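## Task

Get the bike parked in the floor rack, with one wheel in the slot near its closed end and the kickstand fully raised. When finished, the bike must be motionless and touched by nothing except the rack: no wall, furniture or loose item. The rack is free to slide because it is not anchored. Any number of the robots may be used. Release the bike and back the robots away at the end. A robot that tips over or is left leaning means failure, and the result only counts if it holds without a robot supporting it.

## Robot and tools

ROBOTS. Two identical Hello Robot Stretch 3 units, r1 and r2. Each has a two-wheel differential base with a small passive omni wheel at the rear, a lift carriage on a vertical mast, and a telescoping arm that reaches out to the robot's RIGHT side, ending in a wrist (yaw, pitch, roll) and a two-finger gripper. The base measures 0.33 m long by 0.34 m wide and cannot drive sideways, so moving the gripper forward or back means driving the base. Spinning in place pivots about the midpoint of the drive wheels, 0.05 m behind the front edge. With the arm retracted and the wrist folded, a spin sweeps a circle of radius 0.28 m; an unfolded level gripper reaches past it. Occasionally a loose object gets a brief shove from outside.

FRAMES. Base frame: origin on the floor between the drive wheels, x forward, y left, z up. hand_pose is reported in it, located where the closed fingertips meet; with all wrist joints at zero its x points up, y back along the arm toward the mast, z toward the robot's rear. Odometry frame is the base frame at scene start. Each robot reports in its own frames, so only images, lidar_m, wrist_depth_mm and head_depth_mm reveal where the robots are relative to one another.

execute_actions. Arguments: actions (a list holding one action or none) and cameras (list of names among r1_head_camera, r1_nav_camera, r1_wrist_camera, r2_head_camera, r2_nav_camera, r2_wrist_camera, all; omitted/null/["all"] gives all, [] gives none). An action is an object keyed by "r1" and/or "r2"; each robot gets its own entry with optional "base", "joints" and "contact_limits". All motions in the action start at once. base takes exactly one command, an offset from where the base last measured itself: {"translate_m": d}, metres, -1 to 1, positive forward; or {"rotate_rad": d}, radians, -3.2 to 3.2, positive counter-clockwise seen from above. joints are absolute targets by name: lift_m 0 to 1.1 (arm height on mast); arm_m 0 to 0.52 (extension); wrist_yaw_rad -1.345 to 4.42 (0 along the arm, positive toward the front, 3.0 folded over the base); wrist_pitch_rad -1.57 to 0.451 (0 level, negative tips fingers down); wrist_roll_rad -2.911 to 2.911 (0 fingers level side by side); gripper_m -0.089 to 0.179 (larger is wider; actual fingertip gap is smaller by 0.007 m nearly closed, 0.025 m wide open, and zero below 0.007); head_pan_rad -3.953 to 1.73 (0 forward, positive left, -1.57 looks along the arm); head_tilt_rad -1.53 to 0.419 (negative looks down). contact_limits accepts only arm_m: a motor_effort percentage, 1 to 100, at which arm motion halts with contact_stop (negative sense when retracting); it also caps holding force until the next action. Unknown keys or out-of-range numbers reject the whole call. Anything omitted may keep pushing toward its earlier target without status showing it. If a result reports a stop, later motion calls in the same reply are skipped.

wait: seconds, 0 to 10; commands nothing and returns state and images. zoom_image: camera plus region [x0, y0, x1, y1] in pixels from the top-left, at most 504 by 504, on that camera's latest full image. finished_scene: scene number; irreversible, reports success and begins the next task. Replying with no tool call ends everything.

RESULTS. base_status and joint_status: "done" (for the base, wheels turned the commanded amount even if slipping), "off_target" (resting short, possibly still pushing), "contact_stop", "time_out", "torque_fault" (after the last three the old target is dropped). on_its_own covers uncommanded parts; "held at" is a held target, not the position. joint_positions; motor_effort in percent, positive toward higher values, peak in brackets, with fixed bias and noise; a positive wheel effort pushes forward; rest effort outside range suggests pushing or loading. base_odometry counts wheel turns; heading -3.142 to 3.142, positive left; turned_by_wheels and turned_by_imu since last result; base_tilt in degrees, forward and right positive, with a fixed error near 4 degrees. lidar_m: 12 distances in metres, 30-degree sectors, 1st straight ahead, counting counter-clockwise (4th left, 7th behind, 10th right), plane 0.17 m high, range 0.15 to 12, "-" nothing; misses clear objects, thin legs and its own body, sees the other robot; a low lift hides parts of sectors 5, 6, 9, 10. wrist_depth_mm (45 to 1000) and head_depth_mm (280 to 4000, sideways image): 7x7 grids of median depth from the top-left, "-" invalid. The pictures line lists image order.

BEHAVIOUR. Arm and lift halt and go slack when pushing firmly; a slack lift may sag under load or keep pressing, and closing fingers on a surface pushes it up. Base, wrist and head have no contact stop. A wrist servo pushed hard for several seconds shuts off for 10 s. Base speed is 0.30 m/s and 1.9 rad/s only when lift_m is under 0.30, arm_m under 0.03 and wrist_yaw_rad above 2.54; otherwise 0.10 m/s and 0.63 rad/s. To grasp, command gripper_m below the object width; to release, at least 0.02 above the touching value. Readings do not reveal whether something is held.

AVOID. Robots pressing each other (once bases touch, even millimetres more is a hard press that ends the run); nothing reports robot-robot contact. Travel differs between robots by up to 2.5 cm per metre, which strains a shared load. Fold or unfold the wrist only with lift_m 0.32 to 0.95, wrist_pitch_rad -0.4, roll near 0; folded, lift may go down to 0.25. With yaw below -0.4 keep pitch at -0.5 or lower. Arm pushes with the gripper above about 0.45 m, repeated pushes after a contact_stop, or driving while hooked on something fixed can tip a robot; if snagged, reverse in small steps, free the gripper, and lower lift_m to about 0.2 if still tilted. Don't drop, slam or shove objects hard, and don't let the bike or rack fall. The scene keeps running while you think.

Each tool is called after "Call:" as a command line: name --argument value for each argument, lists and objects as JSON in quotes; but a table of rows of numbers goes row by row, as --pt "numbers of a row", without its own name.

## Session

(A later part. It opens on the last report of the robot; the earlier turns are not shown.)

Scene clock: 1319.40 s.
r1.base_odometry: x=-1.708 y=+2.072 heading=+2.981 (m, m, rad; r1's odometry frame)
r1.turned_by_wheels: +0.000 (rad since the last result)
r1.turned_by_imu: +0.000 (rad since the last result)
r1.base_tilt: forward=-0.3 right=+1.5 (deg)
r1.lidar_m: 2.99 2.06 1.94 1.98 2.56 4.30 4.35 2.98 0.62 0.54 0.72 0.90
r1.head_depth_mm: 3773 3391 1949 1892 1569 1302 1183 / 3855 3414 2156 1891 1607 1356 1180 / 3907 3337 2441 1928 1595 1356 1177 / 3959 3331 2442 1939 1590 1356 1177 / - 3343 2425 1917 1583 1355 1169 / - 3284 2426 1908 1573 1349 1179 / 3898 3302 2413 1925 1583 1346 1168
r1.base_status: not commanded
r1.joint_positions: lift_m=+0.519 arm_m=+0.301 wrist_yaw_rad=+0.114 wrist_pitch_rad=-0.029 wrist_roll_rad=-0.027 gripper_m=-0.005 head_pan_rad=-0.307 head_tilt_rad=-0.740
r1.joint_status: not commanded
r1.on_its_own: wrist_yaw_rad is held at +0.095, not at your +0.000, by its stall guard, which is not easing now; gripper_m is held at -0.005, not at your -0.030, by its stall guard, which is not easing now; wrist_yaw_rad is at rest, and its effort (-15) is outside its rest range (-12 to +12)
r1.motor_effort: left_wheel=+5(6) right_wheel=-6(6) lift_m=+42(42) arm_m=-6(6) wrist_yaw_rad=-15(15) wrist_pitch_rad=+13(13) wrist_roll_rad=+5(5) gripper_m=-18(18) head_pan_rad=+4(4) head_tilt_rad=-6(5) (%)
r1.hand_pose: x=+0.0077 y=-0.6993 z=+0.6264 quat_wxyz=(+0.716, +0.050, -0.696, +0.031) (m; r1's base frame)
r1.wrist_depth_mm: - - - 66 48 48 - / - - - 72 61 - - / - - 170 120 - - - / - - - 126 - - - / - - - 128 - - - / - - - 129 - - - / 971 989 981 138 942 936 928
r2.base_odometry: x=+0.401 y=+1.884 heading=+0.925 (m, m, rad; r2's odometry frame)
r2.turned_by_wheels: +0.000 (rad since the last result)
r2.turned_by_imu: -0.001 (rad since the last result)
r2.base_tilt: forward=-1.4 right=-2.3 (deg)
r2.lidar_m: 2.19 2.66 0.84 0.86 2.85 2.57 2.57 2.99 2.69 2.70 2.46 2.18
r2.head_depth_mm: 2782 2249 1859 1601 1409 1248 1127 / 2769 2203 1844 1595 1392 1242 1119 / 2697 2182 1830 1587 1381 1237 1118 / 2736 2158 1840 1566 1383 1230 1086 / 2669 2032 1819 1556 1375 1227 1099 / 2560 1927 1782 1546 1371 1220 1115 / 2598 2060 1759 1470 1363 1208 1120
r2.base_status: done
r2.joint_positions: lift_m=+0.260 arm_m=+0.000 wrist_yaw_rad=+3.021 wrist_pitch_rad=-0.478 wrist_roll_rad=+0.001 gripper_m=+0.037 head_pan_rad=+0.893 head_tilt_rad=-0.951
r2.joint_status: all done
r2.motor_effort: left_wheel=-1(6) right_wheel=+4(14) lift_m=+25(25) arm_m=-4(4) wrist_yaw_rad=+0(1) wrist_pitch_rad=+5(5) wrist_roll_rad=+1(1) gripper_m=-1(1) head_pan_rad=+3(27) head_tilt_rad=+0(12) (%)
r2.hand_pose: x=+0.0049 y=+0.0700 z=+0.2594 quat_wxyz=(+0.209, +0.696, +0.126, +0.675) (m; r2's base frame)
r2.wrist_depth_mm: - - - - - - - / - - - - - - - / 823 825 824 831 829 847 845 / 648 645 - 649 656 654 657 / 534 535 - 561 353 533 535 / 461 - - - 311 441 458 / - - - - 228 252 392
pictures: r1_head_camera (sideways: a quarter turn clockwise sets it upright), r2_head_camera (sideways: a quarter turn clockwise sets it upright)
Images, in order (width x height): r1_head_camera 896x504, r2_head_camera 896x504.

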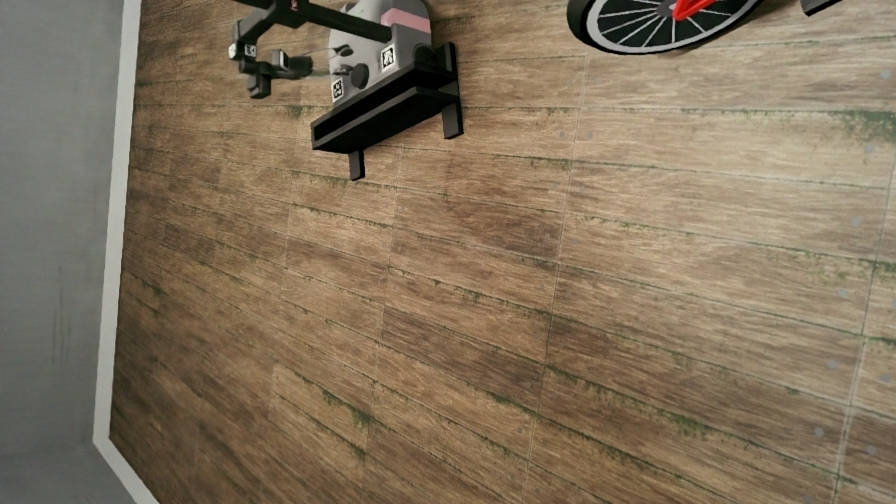

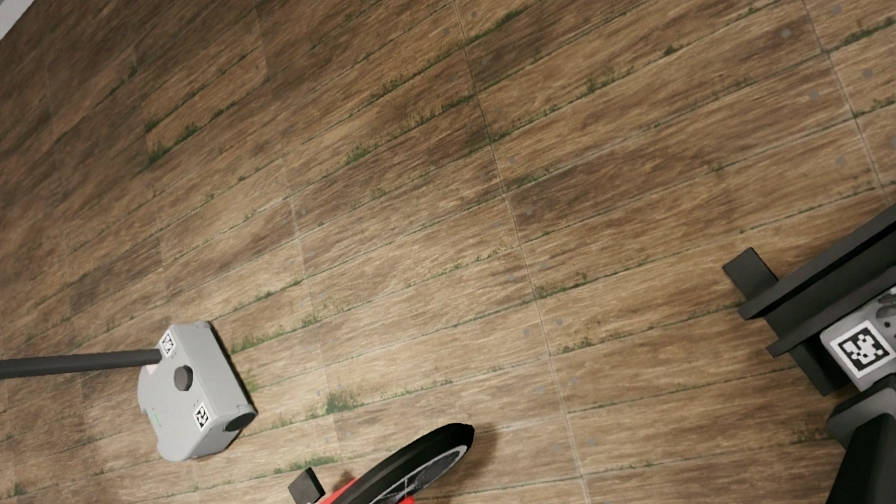

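Call:
execute_actions --actions '[]'

Scene clock: 1345.27 s.
r1.base_odometry: x=-1.708 y=+2.072 heading=+2.981 (m, m, rad; r1's odometry frame)
r1.turned_by_wheels: +0.000 (rad since the last result)
r1.turned_by_imu: +0.000 (rad since the last result)
r1.base_tilt: forward=-0.4 right=+1.4 (deg)
r1.lidar_m: 2.98 2.06 1.93 1.98 2.56 4.30 4.39 3.02 0.62 0.54 0.72 0.90
r1.head_depth_mm: 3810 3464 1929 1899 1565 1305 1185 / 3865 3393 2147 1879 1603 1356 1182 / 3990 3363 2459 1951 1593 1353 1177 / - 3345 2445 1942 1588 1356 1179 / - 3289 2461 1927 1584 1348 1175 / - 3324 2428 1921 1582 1349 1177 / 3904 3279 2402 1912 1571 1346 1169
r1.base_status: not commanded
r1.joint_positions: lift_m=+0.519 arm_m=+0.301 wrist_yaw_rad=+0.114 wrist_pitch_rad=-0.029 wrist_roll_rad=-0.027 gripper_m=-0.005 head_pan_rad=-0.307 head_tilt_rad=-0.740
r1.joint_status: not commanded
r1.on_its_own: wrist_yaw_rad is held at +0.095, not at your +0.000, by its stall guard, which is not easing now; gripper_m is held at -0.005, not at your -0.030, by its stall guard, which is not easing now; wrist_yaw_rad is at rest, and its effort (-16) is outside its rest range (-12 to +12)
r1.motor_effort: left_wheel=+6(6) right_wheel=-6(6) lift_m=+42(42) arm_m=-6(6) wrist_yaw_rad=-16(15) wrist_pitch_rad=+14(13) wrist_roll_rad=+5(5) gripper_m=-19(18) head_pan_rad=+4(4) head_tilt_rad=-6(5) (%)
r1.hand_pose: x=+0.0077 y=-0.6993 z=+0.6264 quat_wxyz=(+0.716, +0.050, -0.696, +0.031) (m; r1's base frame)
r1.wrist_depth_mm: - - - 66 48 48 - / - - - 72 61 - - / - - 169 120 - - - / - - - 126 - - - / - - - 127 - - - / - - - 129 - - - / 976 991 984 138 919 939 932
r2.base_odometry: x=+0.401 y=+1.884 heading=+0.925 (m, m, rad; r2's odometry frame)
r2.turned_by_wheels: +0.000 (rad since the last result)
r2.turned_by_imu: -0.001 (rad since the last result)
r2.base_tilt: forward=-1.4 right=-2.3 (deg)
r2.lidar_m: 2.19 2.67 0.84 0.86 2.86 2.57 2.57 3.00 2.69 2.70 2.45 2.18
r2.head_depth_mm: 2803 2217 1874 1601 1401 1246 1122 / 2792 2197 1842 1587 1401 1244 1122 / 2733 2189 1837 1591 1389 1230 1110 / 2721 2178 1824 1574 1384 1237 1083 / 2666 2075 1800 1559 1369 1223 1101 / 2556 1935 1786 1555 1373 1223 1115 / 2626 2062 1752 1452 1361 1217 1127
r2.base_status: done
r2.joint_positions: lift_m=+0.260 arm_m=+0.000 wrist_yaw_rad=+3.021 wrist_pitch_rad=-0.478 wrist_roll_rad=+0.001 gripper_m=+0.037 head_pan_rad=+0.893 head_tilt_rad=-0.951
r2.joint_status: all done
r2.motor_effort: left_wheel=-1(6) right_wheel=+3(14) lift_m=+25(25) arm_m=-4(4) wrist_yaw_rad=+1(1) wrist_pitch_rad=+5(5) wrist_roll_rad=+1(1) gripper_m=+0(1) head_pan_rad=+2(27) head_tilt_rad=+0(12) (%)
r2.hand_pose: x=+0.0049 y=+0.0700 z=+0.2594 quat_wxyz=(+0.209, +0.696, +0.126, +0.675) (m; r2's base frame)
r2.wrist_depth_mm: - - - - - - - / - - - - - - - / 834 835 839 838 823 829 839 / 653 640 - 653 655 654 659 / 524 528 - 553 355 536 534 / 457 - - - 313 439 455 / - - - - 228 254 394
pictures: r1_head_camera (sideways: a quarter turn clockwise sets it upright), r1_nav_camera (sideways: a quarter turn counterclockwise sets it upright), r1_wrist_camera, r2_head_camera (sideways: a quarter turn clockwise sets it upright), r2_nav_camera (sideways: a quarter turn counterclockwise sets it upright), r2_wrist_camera
Images, in order (width x height): r1_head_camera 896x504, r1_nav_camera 672x504, r1_wrist_camera 644x364, r2_head_camera 896x504, r2_nav_camera 672x504, r2_wrist_camera 644x364.

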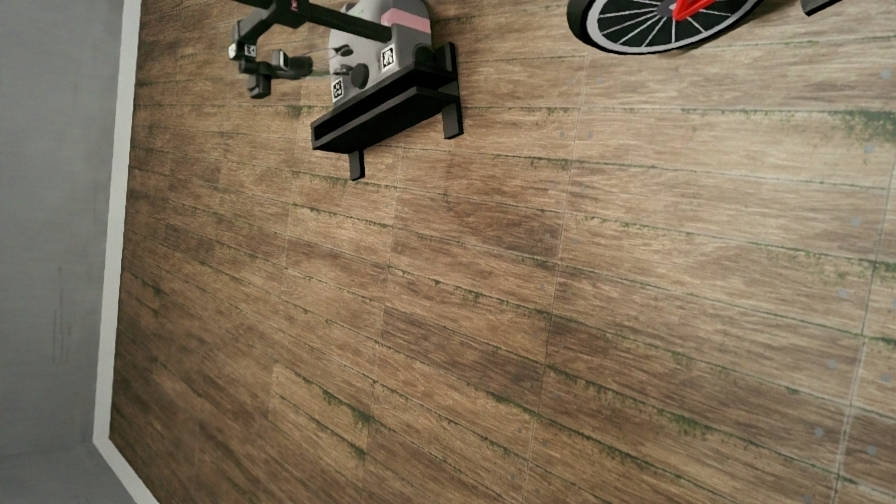

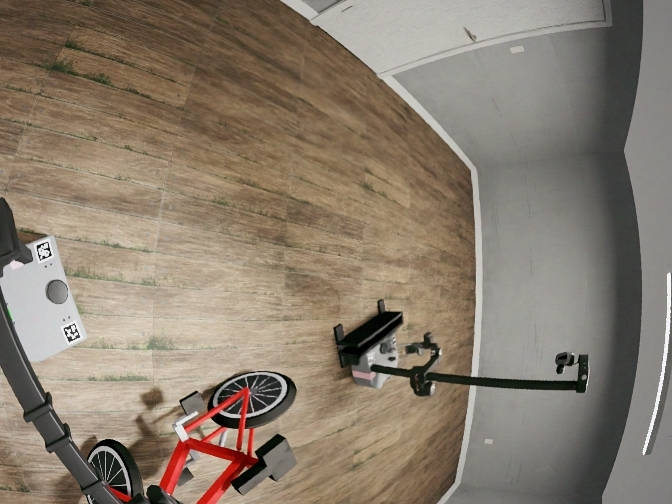

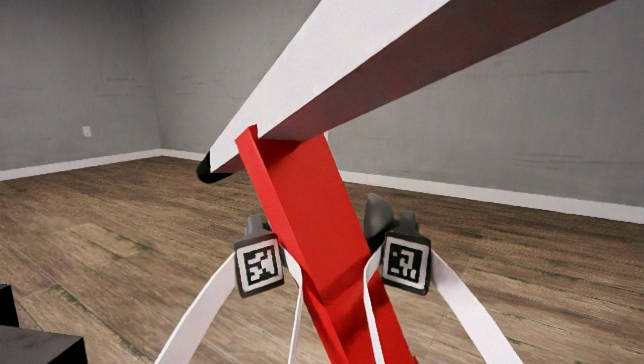

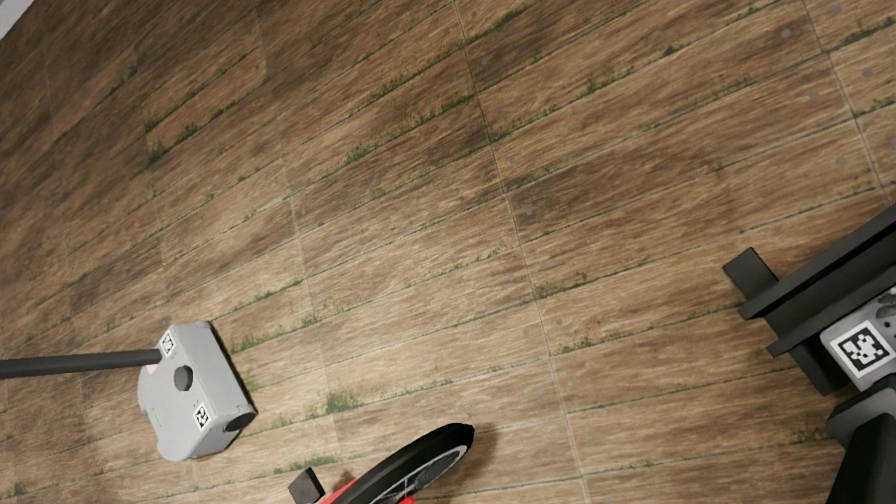

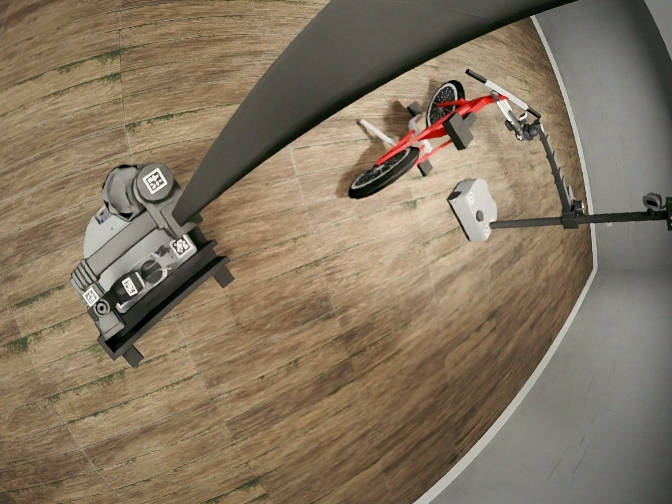

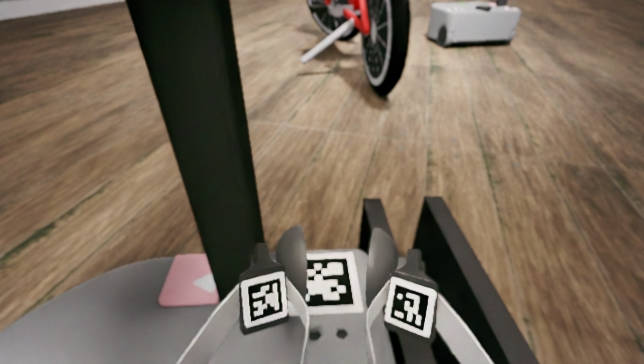

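Call:
zoom_image --camera "r2_wrist_camera" --region '[240, 0, 644, 364]'

Region (240, 0, 644, 364) of r2_wrist_camera's 644x364 image, scaled by 1.248; it fills the top 454 rows of this view, and the rest is white.

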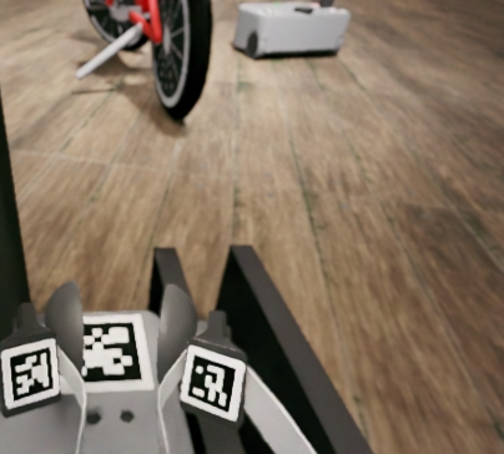

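Call:
execute_actions --actions '[{"r2": {"base": {"translate_m": 0.11}}}]' --cameras '["r2_wrist_camera", "r2_nav_camera", "r1_head_camera"]'

Scene clock: 1376.33 s.
r1.base_odometry: x=-1.708 y=+2.072 heading=+2.981 (m, m, rad; r1's odometry frame)
r1.turned_by_wheels: +0.000 (rad since the last result)
r1.turned_by_imu: +0.000 (rad since the last result)
r1.base_tilt: forward=-0.4 right=+1.5 (deg)
r1.lidar_m: 2.98 2.06 1.94 1.98 2.56 4.31 4.37 3.00 0.62 0.54 0.72 0.90
r1.head_depth_mm: 3767 3074 1777 1893 1565 1308 1183 / 3896 3379 1999 1874 1600 1362 1184 / 3939 3398 2457 1920 1587 1354 1182 / - 3362 2462 1932 1595 1355 1180 / - 3372 2441 1926 1592 1347 1171 / - 3281 2439 1916 1581 1350 1170 / 3927 3290 2422 1905 1581 1344 1170
r1.base_status: not commanded
r1.joint_positions: lift_m=+0.519 arm_m=+0.301 wrist_yaw_rad=+0.114 wrist_pitch_rad=-0.029 wrist_roll_rad=-0.027 gripper_m=-0.005 head_pan_rad=-0.307 head_tilt_rad=-0.740
r1.joint_status: not commanded
r1.on_its_own: wrist_yaw_rad is held at +0.095, not at your +0.000, by its stall guard, which is not easing now; gripper_m is held at -0.005, not at your -0.030, by its stall guard, which is not easing now; wrist_yaw_rad is at rest, and its effort (-15) is outside its rest range (-12 to +12)
r1.motor_effort: left_wheel=+5(6) right_wheel=-6(6) lift_m=+42(43) arm_m=-6(6) wrist_yaw_rad=-15(16) wrist_pitch_rad=+13(14) wrist_roll_rad=+5(5) gripper_m=-19(19) head_pan_rad=+4(4) head_tilt_rad=-6(6) (%)
r1.hand_pose: x=+0.0077 y=-0.6993 z=+0.6264 quat_wxyz=(+0.716, +0.050, -0.696, +0.031) (m; r1's base frame)
r1.wrist_depth_mm: - - - 66 48 48 - / - - - 72 61 - - / - - 169 120 - - - / - - - 127 - - - / - - - 128 - - - / - - - 129 - - - / 989 982 931 139 907 953 940
r2.base_odometry: x=+0.467 y=+1.972 heading=+0.925 (m, m, rad; r2's odometry frame)
r2.turned_by_wheels: +0.000 (rad since the last result)
r2.turned_by_imu: -0.001 (rad since the last result)
r2.base_tilt: forward=-1.4 right=-2.3 (deg)
r2.lidar_m: 2.08 2.54 1.69 0.81 2.98 2.67 2.68 3.06 2.72 2.74 2.33 2.08
r2.head_depth_mm: 2778 2229 1879 1609 1403 1252 1131 / 2771 2197 1837 1594 1405 1242 1116 / 2695 2213 1828 1585 1377 1235 1113 / 2711 2161 1823 1578 1383 1223 1081 / 2703 2148 1807 1573 1367 1225 1099 / 2562 1931 1813 1552 1357 1220 1115 / 2607 1920 1796 1540 1371 1219 1123
r2.base_status: done
r2.joint_positions: lift_m=+0.260 arm_m=+0.000 wrist_yaw_rad=+3.021 wrist_pitch_rad=-0.478 wrist_roll_rad=+0.001 gripper_m=+0.037 head_pan_rad=+0.893 head_tilt_rad=-0.951
r2.joint_status: not commanded
r2.motor_effort: left_wheel=-2(7) right_wheel=+4(12) lift_m=+25(25) arm_m=-3(4) wrist_yaw_rad=+0(1) wrist_pitch_rad=+5(5) wrist_roll_rad=+1(1) gripper_m=+1(0) head_pan_rad=+2(2) head_tilt_rad=+0(0) (%)
r2.hand_pose: x=+0.0049 y=+0.0700 z=+0.2594 quat_wxyz=(+0.209, +0.696, +0.126, +0.675) (m; r2's base frame)
r2.wrist_depth_mm: - - - - - - - / - - - - - - - / 819 826 837 835 843 855 830 / 651 639 - 641 653 659 653 / 537 533 - 553 357 528 538 / 467 - - - 312 445 450 / - - - - 227 253 394
pictures: r1_head_camera (sideways: a quarter turn clockwise sets it upright), r2_nav_camera (sideways: a quarter turn counterclockwise sets it upright), r2_wrist_camera
Images, in order (width x height): r1_head_camera 896x504, r2_nav_camera 672x504, r2_wrist_camera 644x364.

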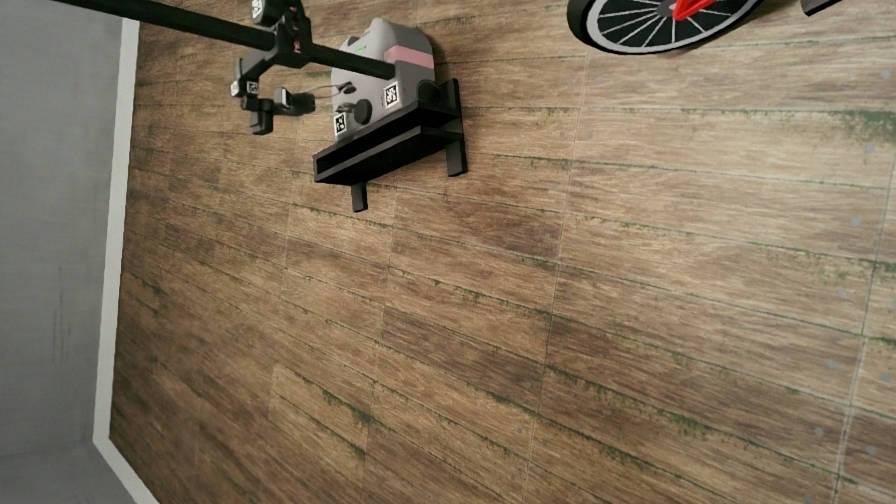

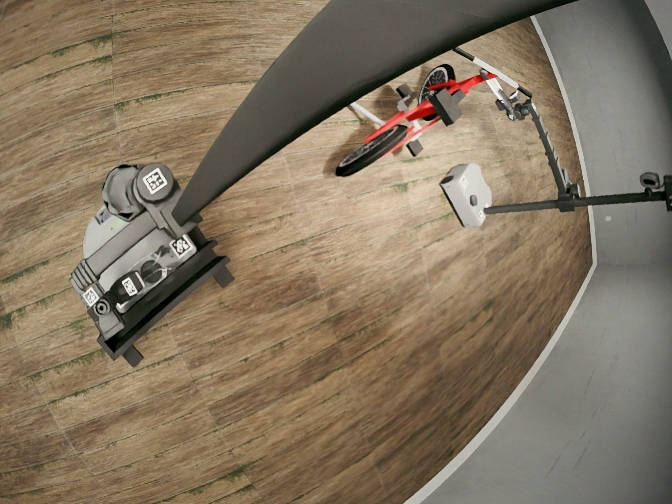

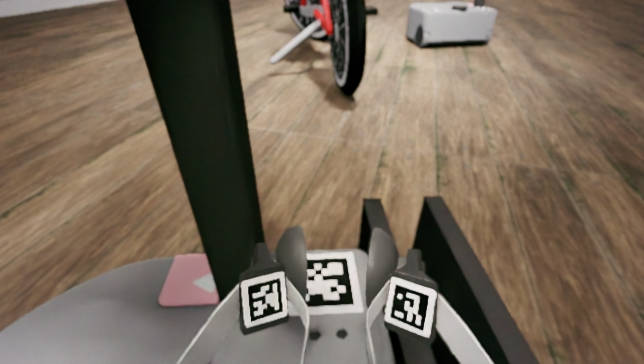

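Call:
execute_actions --actions '[{"r2": {"base": {"translate_m": -0.3}}}]' --cameras '["r2_nav_camera"]'

Call:
execute_actions --actions '[{"r2": {"base": {"rotate_rad": -1.571}, "joints": {"head_pan_rad": 0.9}}}]' --cameras '["r2_nav_camera"]'

Scene clock: 1420.53 s.
r1.base_odometry: x=-1.708 y=+2.072 heading=+2.981 (m, m, rad; r1's odometry frame)
r1.turned_by_wheels: +0.000 (rad since the last result)
r1.turned_by_imu: -0.001 (rad since the last result)
r1.base_tilt: forward=-0.5 right=+1.5 (deg)
r1.lidar_m: 2.98 2.06 1.94 1.97 2.56 4.30 4.37 3.01 0.62 0.54 0.72 0.90
r1.head_depth_mm: 3783 3413 2281 1946 1554 1299 1188 / 3855 3406 2438 1879 1595 1361 1182 / 3917 3335 2435 1919 1590 1354 1179 / - 3375 2437 1928 1597 1356 1182 / - 3314 2449 1924 1588 1350 1178 / - 3307 2411 1909 1583 1345 1168 / 3891 3281 2413 1903 1577 1344 1170
r1.base_status: not commanded
r1.joint_positions: lift_m=+0.519 arm_m=+0.301 wrist_yaw_rad=+0.114 wrist_pitch_rad=-0.029 wrist_roll_rad=-0.027 gripper_m=-0.005 head_pan_rad=-0.307 head_tilt_rad=-0.740
r1.joint_status: not commanded
r1.on_its_own: wrist_yaw_rad is held at +0.095, not at your +0.000, by its stall guard, which is not easing now; gripper_m is held at -0.005, not at your -0.030, by its stall guard, which is not easing now; wrist_yaw_rad is at rest, and its effort (-15) is outside its rest range (-12 to +12)
r1.motor_effort: left_wheel=+5(5) right_wheel=-6(6) lift_m=+42(42) arm_m=-6(6) wrist_yaw_rad=-15(15) wrist_pitch_rad=+14(14) wrist_roll_rad=+5(5) gripper_m=-18(19) head_pan_rad=+4(4) head_tilt_rad=-6(6) (%)
r1.hand_pose: x=+0.0077 y=-0.6993 z=+0.6264 quat_wxyz=(+0.716, +0.050, -0.696, +0.031) (m; r1's base frame)
r1.wrist_depth_mm: - - - 66 48 48 - / - - - 72 61 - - / - - 169 120 - - - / - - - 126 - - - / - - - 127 - - - / - - - 129 - - - / 990 947 965 138 910 950 933
r2.base_odometry: x=+0.287 y=+1.732 heading=+0.925 (m, m, rad; r2's odometry frame)
r2.turned_by_wheels: +0.000 (rad since the last result)
r2.turned_by_imu: -0.001 (rad since the last result)
r2.base_tilt: forward=-1.4 right=-2.4 (deg)
r2.lidar_m: 2.37 2.88 0.91 1.63 2.66 2.39 2.40 2.89 2.62 2.64 2.66 2.35
r2.head_depth_mm: 2783 2220 1873 1602 1410 1250 1054 / 2725 2226 1850 1590 1399 1173 1093 / 2700 2183 1835 1580 1387 1185 1116 / 2674 2113 1802 1567 1382 1232 1108 / 2572 1984 1819 1535 1362 1215 1123 / 2622 2006 1422 1521 1371 1221 1115 / 2530 1986 1571 1542 1362 1212 1122
r2.base_status: done
r2.joint_positions: lift_m=+0.260 arm_m=+0.000 wrist_yaw_rad=+3.021 wrist_pitch_rad=-0.478 wrist_roll_rad=+0.001 gripper_m=+0.037 head_pan_rad=+0.893 head_tilt_rad=-0.951
r2.joint_status: not commanded
r2.motor_effort: left_wheel=-1(7) right_wheel=+2(7) lift_m=+25(25) arm_m=-4(4) wrist_yaw_rad=+1(0) wrist_pitch_rad=+5(5) wrist_roll_rad=+1(1) gripper_m=+0(0) head_pan_rad=+2(1) head_tilt_rad=+0(0) (%)
r2.hand_pose: x=+0.0049 y=+0.0700 z=+0.2594 quat_wxyz=(+0.209, +0.696, +0.126, +0.675) (m; r2's base frame)
r2.wrist_depth_mm: - - - - - - - / - - - - - - - / 819 821 841 831 839 846 830 / 646 654 - 649 647 643 655 / 524 531 - 556 544 534 406 / 465 - - - 465 443 406 / - - - - 384 396 382
pictures: r2_nav_camera (sideways: a quarter turn counterclockwise sets it upright)
Images, in order (width x height): r2_nav_camera 672x504.

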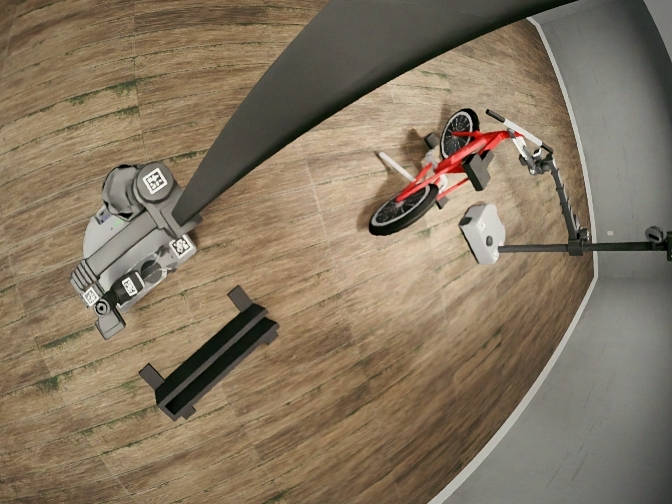

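Scene clock: 1422.73 s.
r1.base_odometry: x=-1.708 y=+2.072 heading=+2.981 (m, m, rad; r1's odometry frame)
r1.turned_by_wheels: +0.000 (rad since the last result)
r1.turned_by_imu: +0.000 (rad since the last result)
r1.base_tilt: forward=-0.4 right=+1.3 (deg)
r1.lidar_m: 2.99 2.06 1.94 1.98 2.56 4.30 4.35 2.99 0.62 0.54 0.72 0.90
r1.head_depth_mm: 3841 3460 1942 1883 1562 1303 1186 / 3896 3410 2471 1884 1599 1361 1183 / 3910 3350 2477 1913 1601 1353 1179 / - 3362 2449 1925 1590 1351 1181 / - 3352 2415 1941 1584 1350 1178 / - 3305 2414 1915 1584 1349 1173 / 3922 3253 2424 1923 1582 1348 1171
r1.base_status: not commanded
r1.joint_positions: lift_m=+0.519 arm_m=+0.301 wrist_yaw_rad=+0.114 wrist_pitch_rad=-0.029 wrist_roll_rad=-0.027 gripper_m=-0.005 head_pan_rad=-0.307 head_tilt_rad=-0.740
r1.joint_status: not commanded
r1.on_its_own: wrist_yaw_rad is held at +0.095, not at your +0.000, by its stall guard, which is not easing now; gripper_m is held at -0.005, not at your -0.030, by its stall guard, which is not easing now; wrist_yaw_rad is at rest, and its effort (-16) is outside its rest range (-12 to +12)
r1.motor_effort: left_wheel=+5(5) right_wheel=-6(6) lift_m=+42(43) arm_m=-6(6) wrist_yaw_rad=-16(16) wrist_pitch_rad=+13(13) wrist_roll_rad=+5(5) gripper_m=-18(18) head_pan_rad=+4(5) head_tilt_rad=-7(6) (%)
r1.hand_pose: x=+0.0077 y=-0.6993 z=+0.6264 quat_wxyz=(+0.716, +0.050, -0.696, +0.031) (m; r1's base frame)
r1.wrist_depth_mm: - - - 66 48 48 - / - - - 72 61 - - / - - 169 120 - - - / - - - 127 - - - / - - - 127 - - - / - - - 129 - - - / 985 969 973 138 912 952 933
r2.base_odometry: x=+0.287 y=+1.732 heading=-0.646 (m, m, rad; r2's odometry frame)
r2.turned_by_wheels: -1.571 (rad since the last result)
r2.turned_by_imu: -1.572 (rad since the last result)
r2.base_tilt: forward=-1.4 right=-2.3 (deg)
r2.lidar_m: 2.64 2.63 2.35 2.37 2.90 0.91 1.64 2.65 2.39 2.39 2.90 2.63
r2.head_depth_mm: 2576 2279 1867 1608 1403 1248 1115 / 2507 2218 1875 1594 1395 1241 1122 / 2452 2187 1842 1567 1382 1238 1125 / 2340 2182 1835 1577 1390 1232 1105 / 2303 2145 1801 1568 1376 1188 1122 / 2198 2133 1791 1548 1382 1148 1120 / 2109 2133 1791 1551 1366 1155 1105
r2.base_status: done
r2.joint_positions: lift_m=+0.260 arm_m=+0.000 wrist_yaw_rad=+3.021 wrist_pitch_rad=-0.478 wrist_roll_rad=+0.001 gripper_m=+0.037 head_pan_rad=+0.893 head_tilt_rad=-0.951
r2.joint_status: all done
r2.motor_effort: left_wheel=+2(8) right_wheel=-3(7) lift_m=+25(25) arm_m=-4(4) wrist_yaw_rad=+0(0) wrist_pitch_rad=+5(5) wrist_roll_rad=+1(1) gripper_m=-1(1) head_pan_rad=+2(3) head_tilt_rad=+0(0) (%)
r2.hand_pose: x=+0.0049 y=+0.0700 z=+0.2594 quat_wxyz=(+0.209, +0.696, +0.126, +0.675) (m; r2's base frame)
r2.wrist_depth_mm: - - - - - - - / - - - - - - - / 818 817 502 513 514 753 820 / 649 623 - 480 485 520 647 / 535 516 - 520 531 518 534 / 466 - - - 462 453 453 / - - - - 380 391 392
pictures: r2_nav_camera (sideways: a quarter turn counterclockwise sets it upright)
Images, in order (width x height): r2_nav_camera 672x504.

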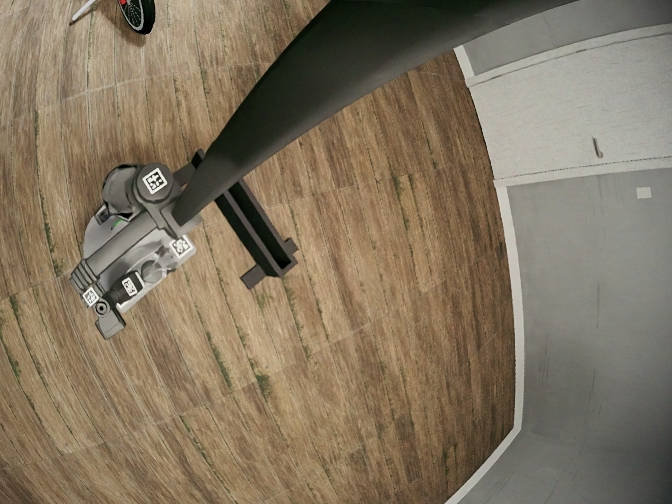

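Call:
execute_actions --actions '[{"r2": {"base": {"rotate_rad": -0.12}}}]' --cameras '[]'

Call:
execute_actions --actions '[{"r2": {"base": {"translate_m": 0.62}}}]' --cameras '[]'

Call:
execute_actions --actions '[{"r2": {"base": {"rotate_rad": 1.691}}}]' --cameras '["r2_nav_camera", "r1_head_camera"]'

Scene clock: 1438.27 s.
r1.base_odometry: x=-1.708 y=+2.072 heading=+2.981 (m, m, rad; r1's odometry frame)
r1.turned_by_wheels: +0.000 (rad since the last result)
r1.turned_by_imu: +0.000 (rad since the last result)
r1.base_tilt: forward=-0.5 right=+1.4 (deg)
r1.lidar_m: 2.99 2.06 1.93 1.98 2.56 4.29 4.36 2.99 0.62 0.54 0.72 0.90
r1.head_depth_mm: 3848 3425 1944 1885 1567 1302 1180 / 3854 3377 2466 1887 1610 1352 1178 / 3906 3373 2455 1920 1593 1361 1186 / - 3354 2444 1927 1597 1352 1177 / - 3348 2431 1924 1584 1352 1174 / - 3298 2438 1916 1582 1348 1170 / 3860 3314 2419 1907 1579 1348 1174
r1.base_status: not commanded
r1.joint_positions: lift_m=+0.519 arm_m=+0.301 wrist_yaw_rad=+0.114 wrist_pitch_rad=-0.029 wrist_roll_rad=-0.027 gripper_m=-0.005 head_pan_rad=-0.307 head_tilt_rad=-0.740
r1.joint_status: not commanded
r1.on_its_own: wrist_yaw_rad is held at +0.095, not at your +0.000, by its stall guard, which is not easing now; gripper_m is held at -0.005, not at your -0.030, by its stall guard, which is not easing now; wrist_yaw_rad is at rest, and its effort (-16) is outside its rest range (-12 to +12)
r1.motor_effort: left_wheel=+6(6) right_wheel=-6(6) lift_m=+42(42) arm_m=-6(6) wrist_yaw_rad=-16(17) wrist_pitch_rad=+14(14) wrist_roll_rad=+5(5) gripper_m=-19(19) head_pan_rad=+4(4) head_tilt_rad=-6(6) (%)
r1.hand_pose: x=+0.0077 y=-0.6993 z=+0.6264 quat_wxyz=(+0.716, +0.050, -0.696, +0.031) (m; r1's base frame)
r1.wrist_depth_mm: - - - 66 48 48 - / - - - 72 61 - - / - - 169 120 - - - / - - - 126 - - - / - - - 127 - - - / - - - 129 - - - / 968 983 960 138 933 930 939
r2.base_odometry: x=+0.287 y=+1.732 heading=-0.766 (m, m, rad; r2's odometry frame)
r2.turned_by_wheels: -0.120 (rad since the last result)
r2.turned_by_imu: -0.120 (rad since the last result)
r2.base_tilt: forward=-1.4 right=-2.3 (deg)
r2.lidar_m: 2.62 2.83 2.35 2.36 2.69 0.91 1.09 2.84 2.39 2.39 2.70 2.63
r2.head_depth_mm: 2698 2229 1861 1595 1392 1252 1124 / 2618 2223 1854 1589 1400 1241 1118 / 2547 2216 1846 1570 1395 1236 1112 / 2449 2202 1830 1583 1380 1223 1111 / 2378 2147 1815 1567 1379 1200 1119 / 2258 2149 1793 1548 1357 1158 1120 / 2150 2109 1805 1541 1374 1127 1096
r2.base_status: done
r2.joint_positions: lift_m=+0.260 arm_m=+0.000 wrist_yaw_rad=+3.021 wrist_pitch_rad=-0.478 wrist_roll_rad=+0.001 gripper_m=+0.037 head_pan_rad=+0.893 head_tilt_rad=-0.951
r2.joint_status: not commanded
r2.motor_effort: left_wheel=+2(7) right_wheel=-2(7) lift_m=+25(25) arm_m=-4(4) wrist_yaw_rad=+0(1) wrist_pitch_rad=+5(5) wrist_roll_rad=+1(1) gripper_m=-1(0) head_pan_rad=+2(1) head_tilt_rad=+0(0) (%)
r2.hand_pose: x=+0.0049 y=+0.0700 z=+0.2594 quat_wxyz=(+0.209, +0.696, +0.126, +0.675) (m; r2's base frame)
r2.wrist_depth_mm: - - - - - - - / - - - - - - - / 829 824 500 520 523 838 828 / 644 440 - 481 514 647 651 / 530 492 - 530 532 539 538 / 465 - - - 470 456 456 / - - - - 379 393 397
pictures: none
No camera images: the call's "cameras" was empty. Leave "cameras" out to get every camera's image.

Scene clock: 1442.03 s.
r1.base_odometry: x=-1.708 y=+2.072 heading=+2.981 (m, m, rad; r1's odometry frame)
r1.turned_by_wheels: +0.000 (rad since the last result)
r1.turned_by_imu: +0.000 (rad since the last result)
r1.base_tilt: forward=-0.3 right=+1.5 (deg)
r1.lidar_m: 2.98 2.06 1.94 1.97 2.55 4.31 4.37 3.02 0.62 0.54 0.72 0.90
r1.head_depth_mm: 3764 2951 2350 1940 1566 1302 1184 / 3860 3224 2369 1878 1595 1358 1183 / 3961 3405 2470 1924 1609 1360 1182 / 3964 3382 2436 1922 1590 1350 1174 / - 3323 2431 1925 1588 1356 1173 / - 3340 2427 1914 1589 1348 1169 / 3904 3312 2425 1923 1579 1341 1173
r1.base_status: not commanded
r1.joint_positions: lift_m=+0.519 arm_m=+0.301 wrist_yaw_rad=+0.114 wrist_pitch_rad=-0.029 wrist_roll_rad=-0.027 gripper_m=-0.005 head_pan_rad=-0.307 head_tilt_rad=-0.740
r1.joint_status: not commanded
r1.on_its_own: wrist_yaw_rad is held at +0.095, not at your +0.000, by its stall guard, which is not easing now; gripper_m is held at -0.005, not at your -0.030, by its stall guard, which is not easing now; wrist_yaw_rad is at rest, and its effort (-16) is outside its rest range (-12 to +12)
r1.motor_effort: left_wheel=+5(5) right_wheel=-6(6) lift_m=+42(42) arm_m=-6(6) wrist_yaw_rad=-16(16) wrist_pitch_rad=+14(14) wrist_roll_rad=+5(5) gripper_m=-19(18) head_pan_rad=+4(4) head_tilt_rad=-6(5) (%)
r1.hand_pose: x=+0.0077 y=-0.6993 z=+0.6264 quat_wxyz=(+0.716, +0.050, -0.696, +0.031) (m; r1's base frame)
r1.wrist_depth_mm: - - - 66 48 48 - / - - - 72 61 - - / - - 170 120 - - - / - - - 126 - - - / - - - 127 - - - / - - - 129 - - - / 987 973 962 138 911 935 915
r2.base_odometry: x=+0.734 y=+1.302 heading=-0.766 (m, m, rad; r2's odometry frame)
r2.turned_by_wheels: +0.000 (rad since the last result)
r2.turned_by_imu: -0.001 (rad since the last result)
r2.base_tilt: forward=-1.5 right=-2.3 (deg)
r2.lidar_m: 2.02 2.29 2.25 2.24 2.52 2.40 1.50 3.00 2.53 2.52 2.40 2.03
r2.head_depth_mm: 2552 2245 1857 1611 1406 1246 1127 / 2525 2205 1848 1592 1392 1247 1118 / 2426 2213 1823 1584 1389 1239 1117 / 2328 2166 1811 1554 1385 1229 1105 / 2215 2159 1811 1565 1381 1218 1121 / 2109 2144 1806 1562 1361 1220 1116 / 2059 2117 1783 1536 1355 1209 1123
r2.base_status: done
r2.joint_positions: lift_m=+0.260 arm_m=+0.000 wrist_yaw_rad=+3.021 wrist_pitch_rad=-0.478 wrist_roll_rad=+0.001 gripper_m=+0.037 head_pan_rad=+0.893 head_tilt_rad=-0.951
r2.joint_status: not commanded
r2.motor_effort: left_wheel=+2(7) right_wheel=-2(4) lift_m=+25(25) arm_m=-4(4) wrist_yaw_rad=+1(0) wrist_pitch_rad=+5(5) wrist_roll_rad=+1(1) gripper_m=+1(0) head_pan_rad=+2(2) head_tilt_rad=+0(0) (%)
r2.hand_pose: x=+0.0049 y=+0.0700 z=+0.2594 quat_wxyz=(+0.209, +0.696, +0.126, +0.675) (m; r2's base frame)
r2.wrist_depth_mm: - - - - - - - / - - - - - - - / 515 817 825 831 835 823 841 / 486 622 - 659 655 655 654 / 508 534 - 554 543 532 539 / 459 - - - 466 455 453 / - - - - 380 393 392
pictures: none
No camera images: the call's "cameras" was empty. Leave "cameras" out to get every camera's image.

Scene clock: 1444.30 s.
r1.base_odometry: x=-1.708 y=+2.072 heading=+2.981 (m, m, rad; r1's odometry frame)
r1.turned_by_wheels: +0.000 (rad since the last result)
r1.turned_by_imu: +0.000 (rad since the last result)
r1.base_tilt: forward=-0.4 right=+1.4 (deg)
r1.lidar_m: 2.98 2.06 1.94 1.97 2.56 4.29 4.37 2.99 0.62 0.54 0.72 0.90
r1.head_depth_mm: 3816 2409 2362 1942 1571 1305 1179 / 3842 3383 2463 1884 1599 1363 1180 / 3961 3407 2440 1916 1597 1356 1182 / - 3336 2451 1939 1584 1355 1179 / - 3315 2443 1924 1588 1352 1172 / - 3340 2414 1913 1586 1343 1172 / 3877 3287 2409 1906 1576 1346 1172
r1.base_status: not commanded
r1.joint_positions: lift_m=+0.519 arm_m=+0.301 wrist_yaw_rad=+0.114 wrist_pitch_rad=-0.029 wrist_roll_rad=-0.027 gripper_m=-0.005 head_pan_rad=-0.307 head_tilt_rad=-0.740
r1.joint_status: not commanded
r1.on_its_own: wrist_yaw_rad is held at +0.095, not at your +0.000, by its stall guard, which is not easing now; gripper_m is held at -0.005, not at your -0.030, by its stall guard, which is not easing now; wrist_yaw_rad is at rest, and its effort (-15) is outside its rest range (-12 to +12)
r1.motor_effort: left_wheel=+5(5) right_wheel=-6(6) lift_m=+42(43) arm_m=-6(6) wrist_yaw_rad=-15(16) wrist_pitch_rad=+13(14) wrist_roll_rad=+5(5) gripper_m=-18(19) head_pan_rad=+4(4) head_tilt_rad=-7(5) (%)
r1.hand_pose: x=+0.0077 y=-0.6993 z=+0.6264 quat_wxyz=(+0.716, +0.050, -0.696, +0.031) (m; r1's base frame)
r1.wrist_depth_mm: - - - 66 48 48 - / - - - 72 61 - - / - - 169 120 - - - / - - - 126 - - - / - - - 127 - - - / - - - 129 - - - / 996 960 974 138 929 935 926
r2.base_odometry: x=+0.734 y=+1.302 heading=+0.925 (m, m, rad; r2's odometry frame)
r2.turned_by_wheels: +1.691 (rad since the last result)
r2.turned_by_imu: +1.691 (rad since the last result)
r2.base_tilt: forward=-1.5 right=-2.3 (deg)
r2.lidar_m: 2.25 2.72 1.51 1.78 2.80 2.52 2.54 2.26 2.02 2.03 2.45 2.24
r2.head_depth_mm: 2795 2229 1860 1600 1400 1248 1129 / 2764 2228 1859 1586 1396 1241 1120 / 2717 2208 1850 1590 1339 1240 1111 / 2690 2163 1810 1577 1312 1238 1116 / 2680 2151 1813 1454 1382 1225 1120 / 2316 2172 1790 1544 1364 1224 1116 / 2542 2065 1779 1543 1370 1214 1122
r2.base_status: done
r2.joint_positions: lift_m=+0.260 arm_m=+0.000 wrist_yaw_rad=+3.021 wrist_pitch_rad=-0.478 wrist_roll_rad=+0.001 gripper_m=+0.037 head_pan_rad=+0.893 head_tilt_rad=-0.951
r2.joint_status: not commanded
r2.motor_effort: left_wheel=-1(6) right_wheel=+2(10) lift_m=+25(25) arm_m=-4(5) wrist_yaw_rad=+1(0) wrist_pitch_rad=+5(5) wrist_roll_rad=+1(1) gripper_m=+0(0) head_pan_rad=+2(1) head_tilt_rad=+0(0) (%)
r2.hand_pose: x=+0.0049 y=+0.0700 z=+0.2594 quat_wxyz=(+0.209, +0.696, +0.126, +0.675) (m; r2's base frame)
r2.wrist_depth_mm: - - - - - - - / - - - - - 763 - / 826 833 828 858 853 687 519 / 639 638 - 644 648 623 491 / 525 528 - 549 538 525 519 / 463 - - - 466 449 454 / - - - - 383 390 394
pictures: r1_head_camera (sideways: a quarter turn clockwise sets it upright), r2_nav_camera (sideways: a quarter turn counterclockwise sets it upright)
Images, in order (width x height): r1_head_camera 896x504, r2_nav_camera 672x504.

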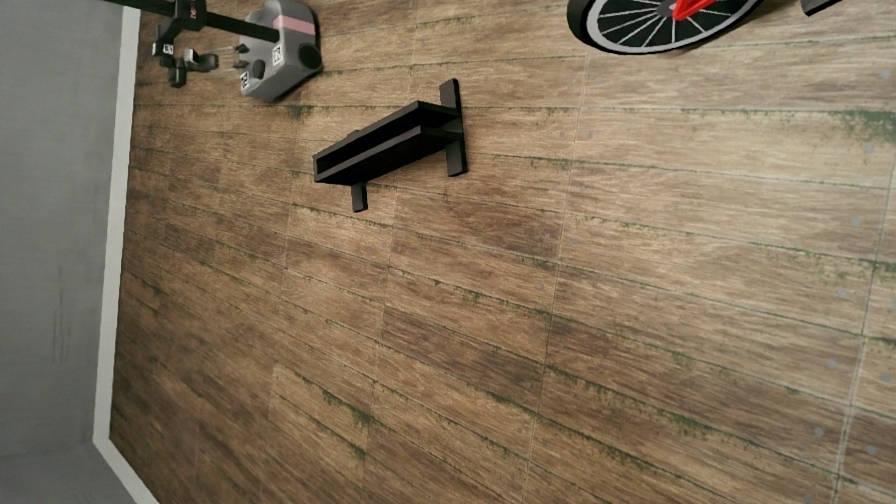

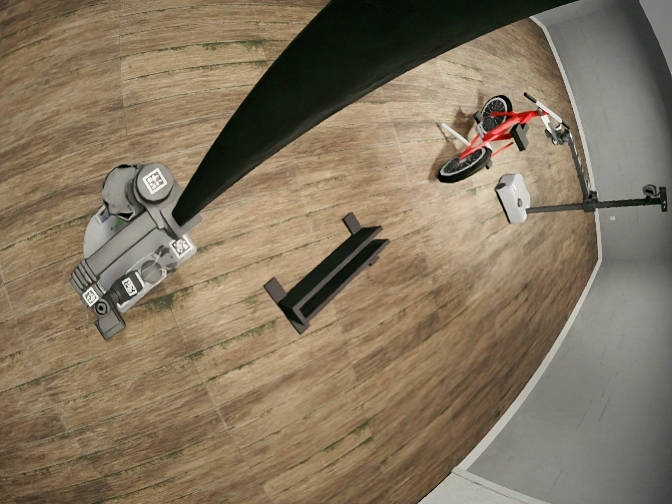

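Call:
execute_actions --actions '[{"r2": {"base": {"translate_m": 0.49}}}]' --cameras '[]'

Call:
execute_actions --actions '[{"r2": {"base": {"rotate_rad": 1.571}, "joints": {"head_pan_rad": 0.0, "head_tilt_rad": -0.85}}}]' --cameras '["r2_head_camera", "r2_nav_camera"]'

Scene clock: 1454.07 s.
r1.base_odometry: x=-1.708 y=+2.072 heading=+2.981 (m, m, rad; r1's odometry frame)
r1.turned_by_wheels: +0.000 (rad since the last result)
r1.turned_by_imu: -0.001 (rad since the last result)
r1.base_tilt: forward=-0.4 right=+1.5 (deg)
r1.lidar_m: 2.98 2.06 1.94 1.97 2.55 4.29 4.36 3.00 0.62 0.54 0.72 0.90
r1.head_depth_mm: 3835 3384 2499 1952 1565 1301 1183 / 3872 3236 2452 1898 1602 1358 1180 / 3845 2883 2309 1923 1594 1359 1178 / - 3353 2438 1930 1591 1358 1179 / - 3317 2451 1921 1590 1348 1175 / - 3316 2428 1926 1589 1354 1175 / 3964 3334 2395 1908 1573 1351 1171
r1.base_status: not commanded
r1.joint_positions: lift_m=+0.519 arm_m=+0.301 wrist_yaw_rad=+0.114 wrist_pitch_rad=-0.029 wrist_roll_rad=-0.027 gripper_m=-0.005 head_pan_rad=-0.307 head_tilt_rad=-0.740
r1.joint_status: not commanded
r1.on_its_own: wrist_yaw_rad is held at +0.095, not at your +0.000, by its stall guard, which is not easing now; gripper_m is held at -0.005, not at your -0.030, by its stall guard, which is not easing now; wrist_yaw_rad is at rest, and its effort (-16) is outside its rest range (-12 to +12)
r1.motor_effort: left_wheel=+6(6) right_wheel=-6(6) lift_m=+42(42) arm_m=-6(6) wrist_yaw_rad=-16(16) wrist_pitch_rad=+14(13) wrist_roll_rad=+5(5) gripper_m=-19(19) head_pan_rad=+4(4) head_tilt_rad=-6(7) (%)
r1.hand_pose: x=+0.0077 y=-0.6993 z=+0.6264 quat_wxyz=(+0.716, +0.050, -0.696, +0.031) (m; r1's base frame)
r1.wrist_depth_mm: - - - 66 48 48 - / - - - 72 61 - - / - - 170 120 - - - / - - - 126 - - - / - - - 128 - - - / - - - 129 - - - / 979 - 962 138 909 937 925
r2.base_odometry: x=+1.029 y=+1.694 heading=+0.925 (m, m, rad; r2's odometry frame)
r2.turned_by_wheels: +0.000 (rad since the last result)
r2.turned_by_imu: -0.002 (rad since the last result)
r2.base_tilt: forward=-1.3 right=-2.3 (deg)
r2.lidar_m: 1.78 2.15 2.24 1.42 3.32 2.99 2.99 2.43 2.18 2.19 1.99 1.78
r2.head_depth_mm: 2580 2231 1870 1601 1409 1250 1130 / 2773 2211 1871 1604 1401 1248 1116 / 2744 2203 1824 1572 1380 1237 1112 / 2703 2163 1835 1586 1383 1233 1107 / 2660 2147 1820 1565 1369 1231 1120 / 2623 2145 1808 1548 1361 1212 1114 / 2636 2104 1801 1552 1360 1173 1110
r2.base_status: done
r2.joint_positions: lift_m=+0.260 arm_m=+0.000 wrist_yaw_rad=+3.021 wrist_pitch_rad=-0.478 wrist_roll_rad=+0.001 gripper_m=+0.037 head_pan_rad=+0.893 head_tilt_rad=-0.951
r2.joint_status: not commanded
r2.motor_effort: left_wheel=-1(5) right_wheel=+2(9) lift_m=+25(25) arm_m=-4(4) wrist_yaw_rad=+1(1) wrist_pitch_rad=+5(5) wrist_roll_rad=+1(1) gripper_m=+0(0) head_pan_rad=+2(1) head_tilt_rad=+0(0) (%)
r2.hand_pose: x=+0.0049 y=+0.0700 z=+0.2594 quat_wxyz=(+0.209, +0.696, +0.126, +0.675) (m; r2's base frame)
r2.wrist_depth_mm: - - - - - - - / - - - - - - - / 820 826 762 791 831 830 836 / 650 639 - 451 652 648 652 / 531 525 - 507 534 535 536 / 465 - - - 467 452 454 / - - - - 380 389 392
pictures: none
No camera images: the call's "cameras" was empty. Leave "cameras" out to get every camera's image.

Scene clock: 1456.27 s.
r1.base_odometry: x=-1.708 y=+2.072 heading=+2.981 (m, m, rad; r1's odometry frame)
r1.turned_by_wheels: +0.000 (rad since the last result)
r1.turned_by_imu: +0.000 (rad since the last result)
r1.base_tilt: forward=-0.4 right=+1.5 (deg)
r1.lidar_m: 2.99 2.06 1.94 1.98 2.56 4.29 4.37 3.00 0.62 0.54 0.72 0.90
r1.head_depth_mm: 3767 3410 2467 1949 1560 1300 1189 / 3888 3410 2473 1895 1601 1355 1182 / 3871 2440 2391 1930 1595 1355 1178 / 3982 3187 2443 1928 1595 1356 1178 / - 3349 2444 1927 1582 1353 1171 / - 3345 2439 1914 1588 1346 1170 / 3899 3316 2402 1903 1575 1348 1168
r1.base_status: not commanded
r1.joint_positions: lift_m=+0.519 arm_m=+0.301 wrist_yaw_rad=+0.114 wrist_pitch_rad=-0.029 wrist_roll_rad=-0.027 gripper_m=-0.005 head_pan_rad=-0.307 head_tilt_rad=-0.740
r1.joint_status: not commanded
r1.on_its_own: wrist_yaw_rad is held at +0.095, not at your +0.000, by its stall guard, which is not easing now; gripper_m is held at -0.005, not at your -0.030, by its stall guard, which is not easing now; wrist_yaw_rad is at rest, and its effort (-15) is outside its rest range (-12 to +12)
r1.motor_effort: left_wheel=+5(5) right_wheel=-7(6) lift_m=+42(42) arm_m=-6(6) wrist_yaw_rad=-15(14) wrist_pitch_rad=+13(13) wrist_roll_rad=+5(5) gripper_m=-20(18) head_pan_rad=+4(4) head_tilt_rad=-6(5) (%)
r1.hand_pose: x=+0.0077 y=-0.6993 z=+0.6264 quat_wxyz=(+0.716, +0.050, -0.696, +0.031) (m; r1's base frame)
r1.wrist_depth_mm: - - - 66 48 48 - / - - - 72 61 - - / - - 169 120 - - - / - - - 126 - - - / - - - 127 - - - / - - - 129 - - - / 970 974 955 138 925 953 936
r2.base_odometry: x=+1.029 y=+1.694 heading=+2.496 (m, m, rad; r2's odometry frame)
r2.turned_by_wheels: +1.571 (rad since the last result)
r2.turned_by_imu: +1.571 (rad since the last result)
r2.base_tilt: forward=-1.5 right=-2.3 (deg)
r2.lidar_m: 1.42 3.35 2.99 3.00 2.45 2.18 2.19 2.00 1.78 1.78 2.11 2.24
r2.head_depth_mm: 3337 2474 2131 1750 1494 1291 1141 / 3376 2375 2096 1737 1477 1300 1138 / 3337 2660 2086 1700 1472 1290 1133 / 2019 2033 1928 1704 1436 1277 1122 / 3336 2435 2040 1705 1453 1238 1104 / 3429 2508 2011 1691 1449 1261 1112 / 3375 2516 2008 1676 1436 1260 1111
r2.base_status: done
r2.joint_positions: lift_m=+0.260 arm_m=+0.000 wrist_yaw_rad=+3.021 wrist_pitch_rad=-0.478 wrist_roll_rad=+0.001 gripper_m=+0.037 head_pan_rad=+0.007 head_tilt_rad=-0.852
r2.joint_status: all done
r2.motor_effort: left_wheel=-1(6) right_wheel=+3(9) lift_m=+25(25) arm_m=-5(5) wrist_yaw_rad=+0(0) wrist_pitch_rad=+5(5) wrist_roll_rad=+1(1) gripper_m=+0(0) head_pan_rad=-2(26) head_tilt_rad=+1(9) (%)
r2.hand_pose: x=+0.0049 y=+0.0699 z=+0.2594 quat_wxyz=(+0.209, +0.696, +0.126, +0.675) (m; r2's base frame)
r2.wrist_depth_mm: - - - - - - - / - - - - - - - / 823 826 821 825 851 824 843 / 650 638 - 646 651 657 653 / 523 536 - 548 543 531 534 / 463 - - - 462 452 449 / - - - - 380 395 383
pictures: r2_head_camera (sideways: a quarter turn clockwise sets it upright), r2_nav_camera (sideways: a quarter turn counterclockwise sets it upright)
Images, in order (width x height): r2_head_camera 896x504, r2_nav_camera 672x504.

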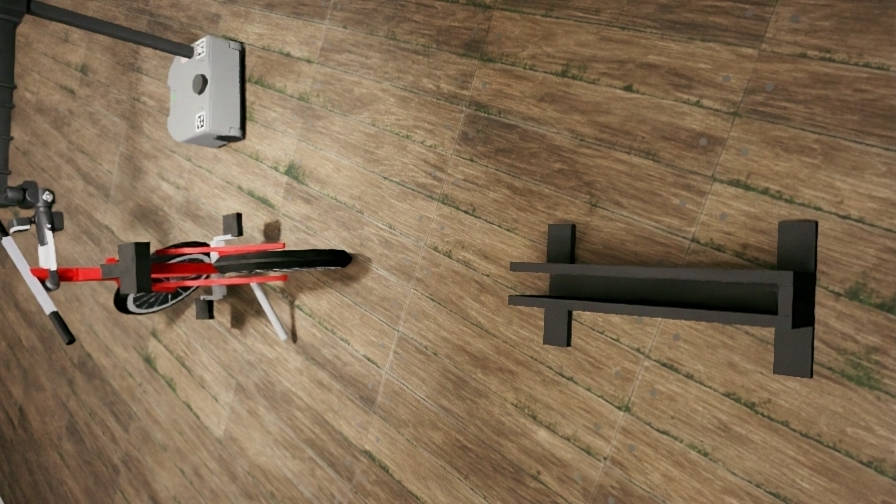

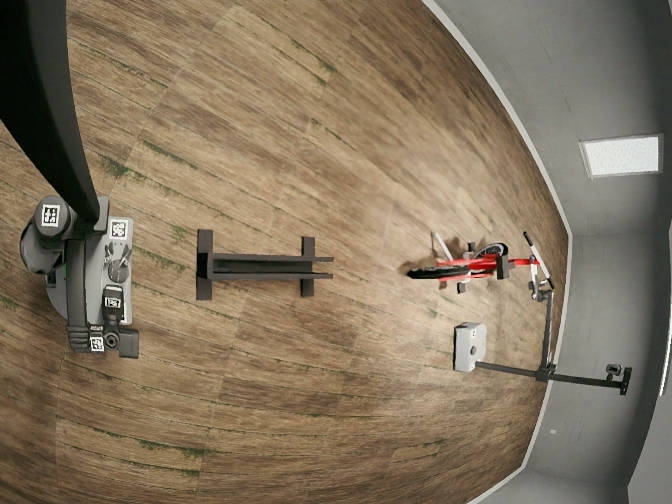

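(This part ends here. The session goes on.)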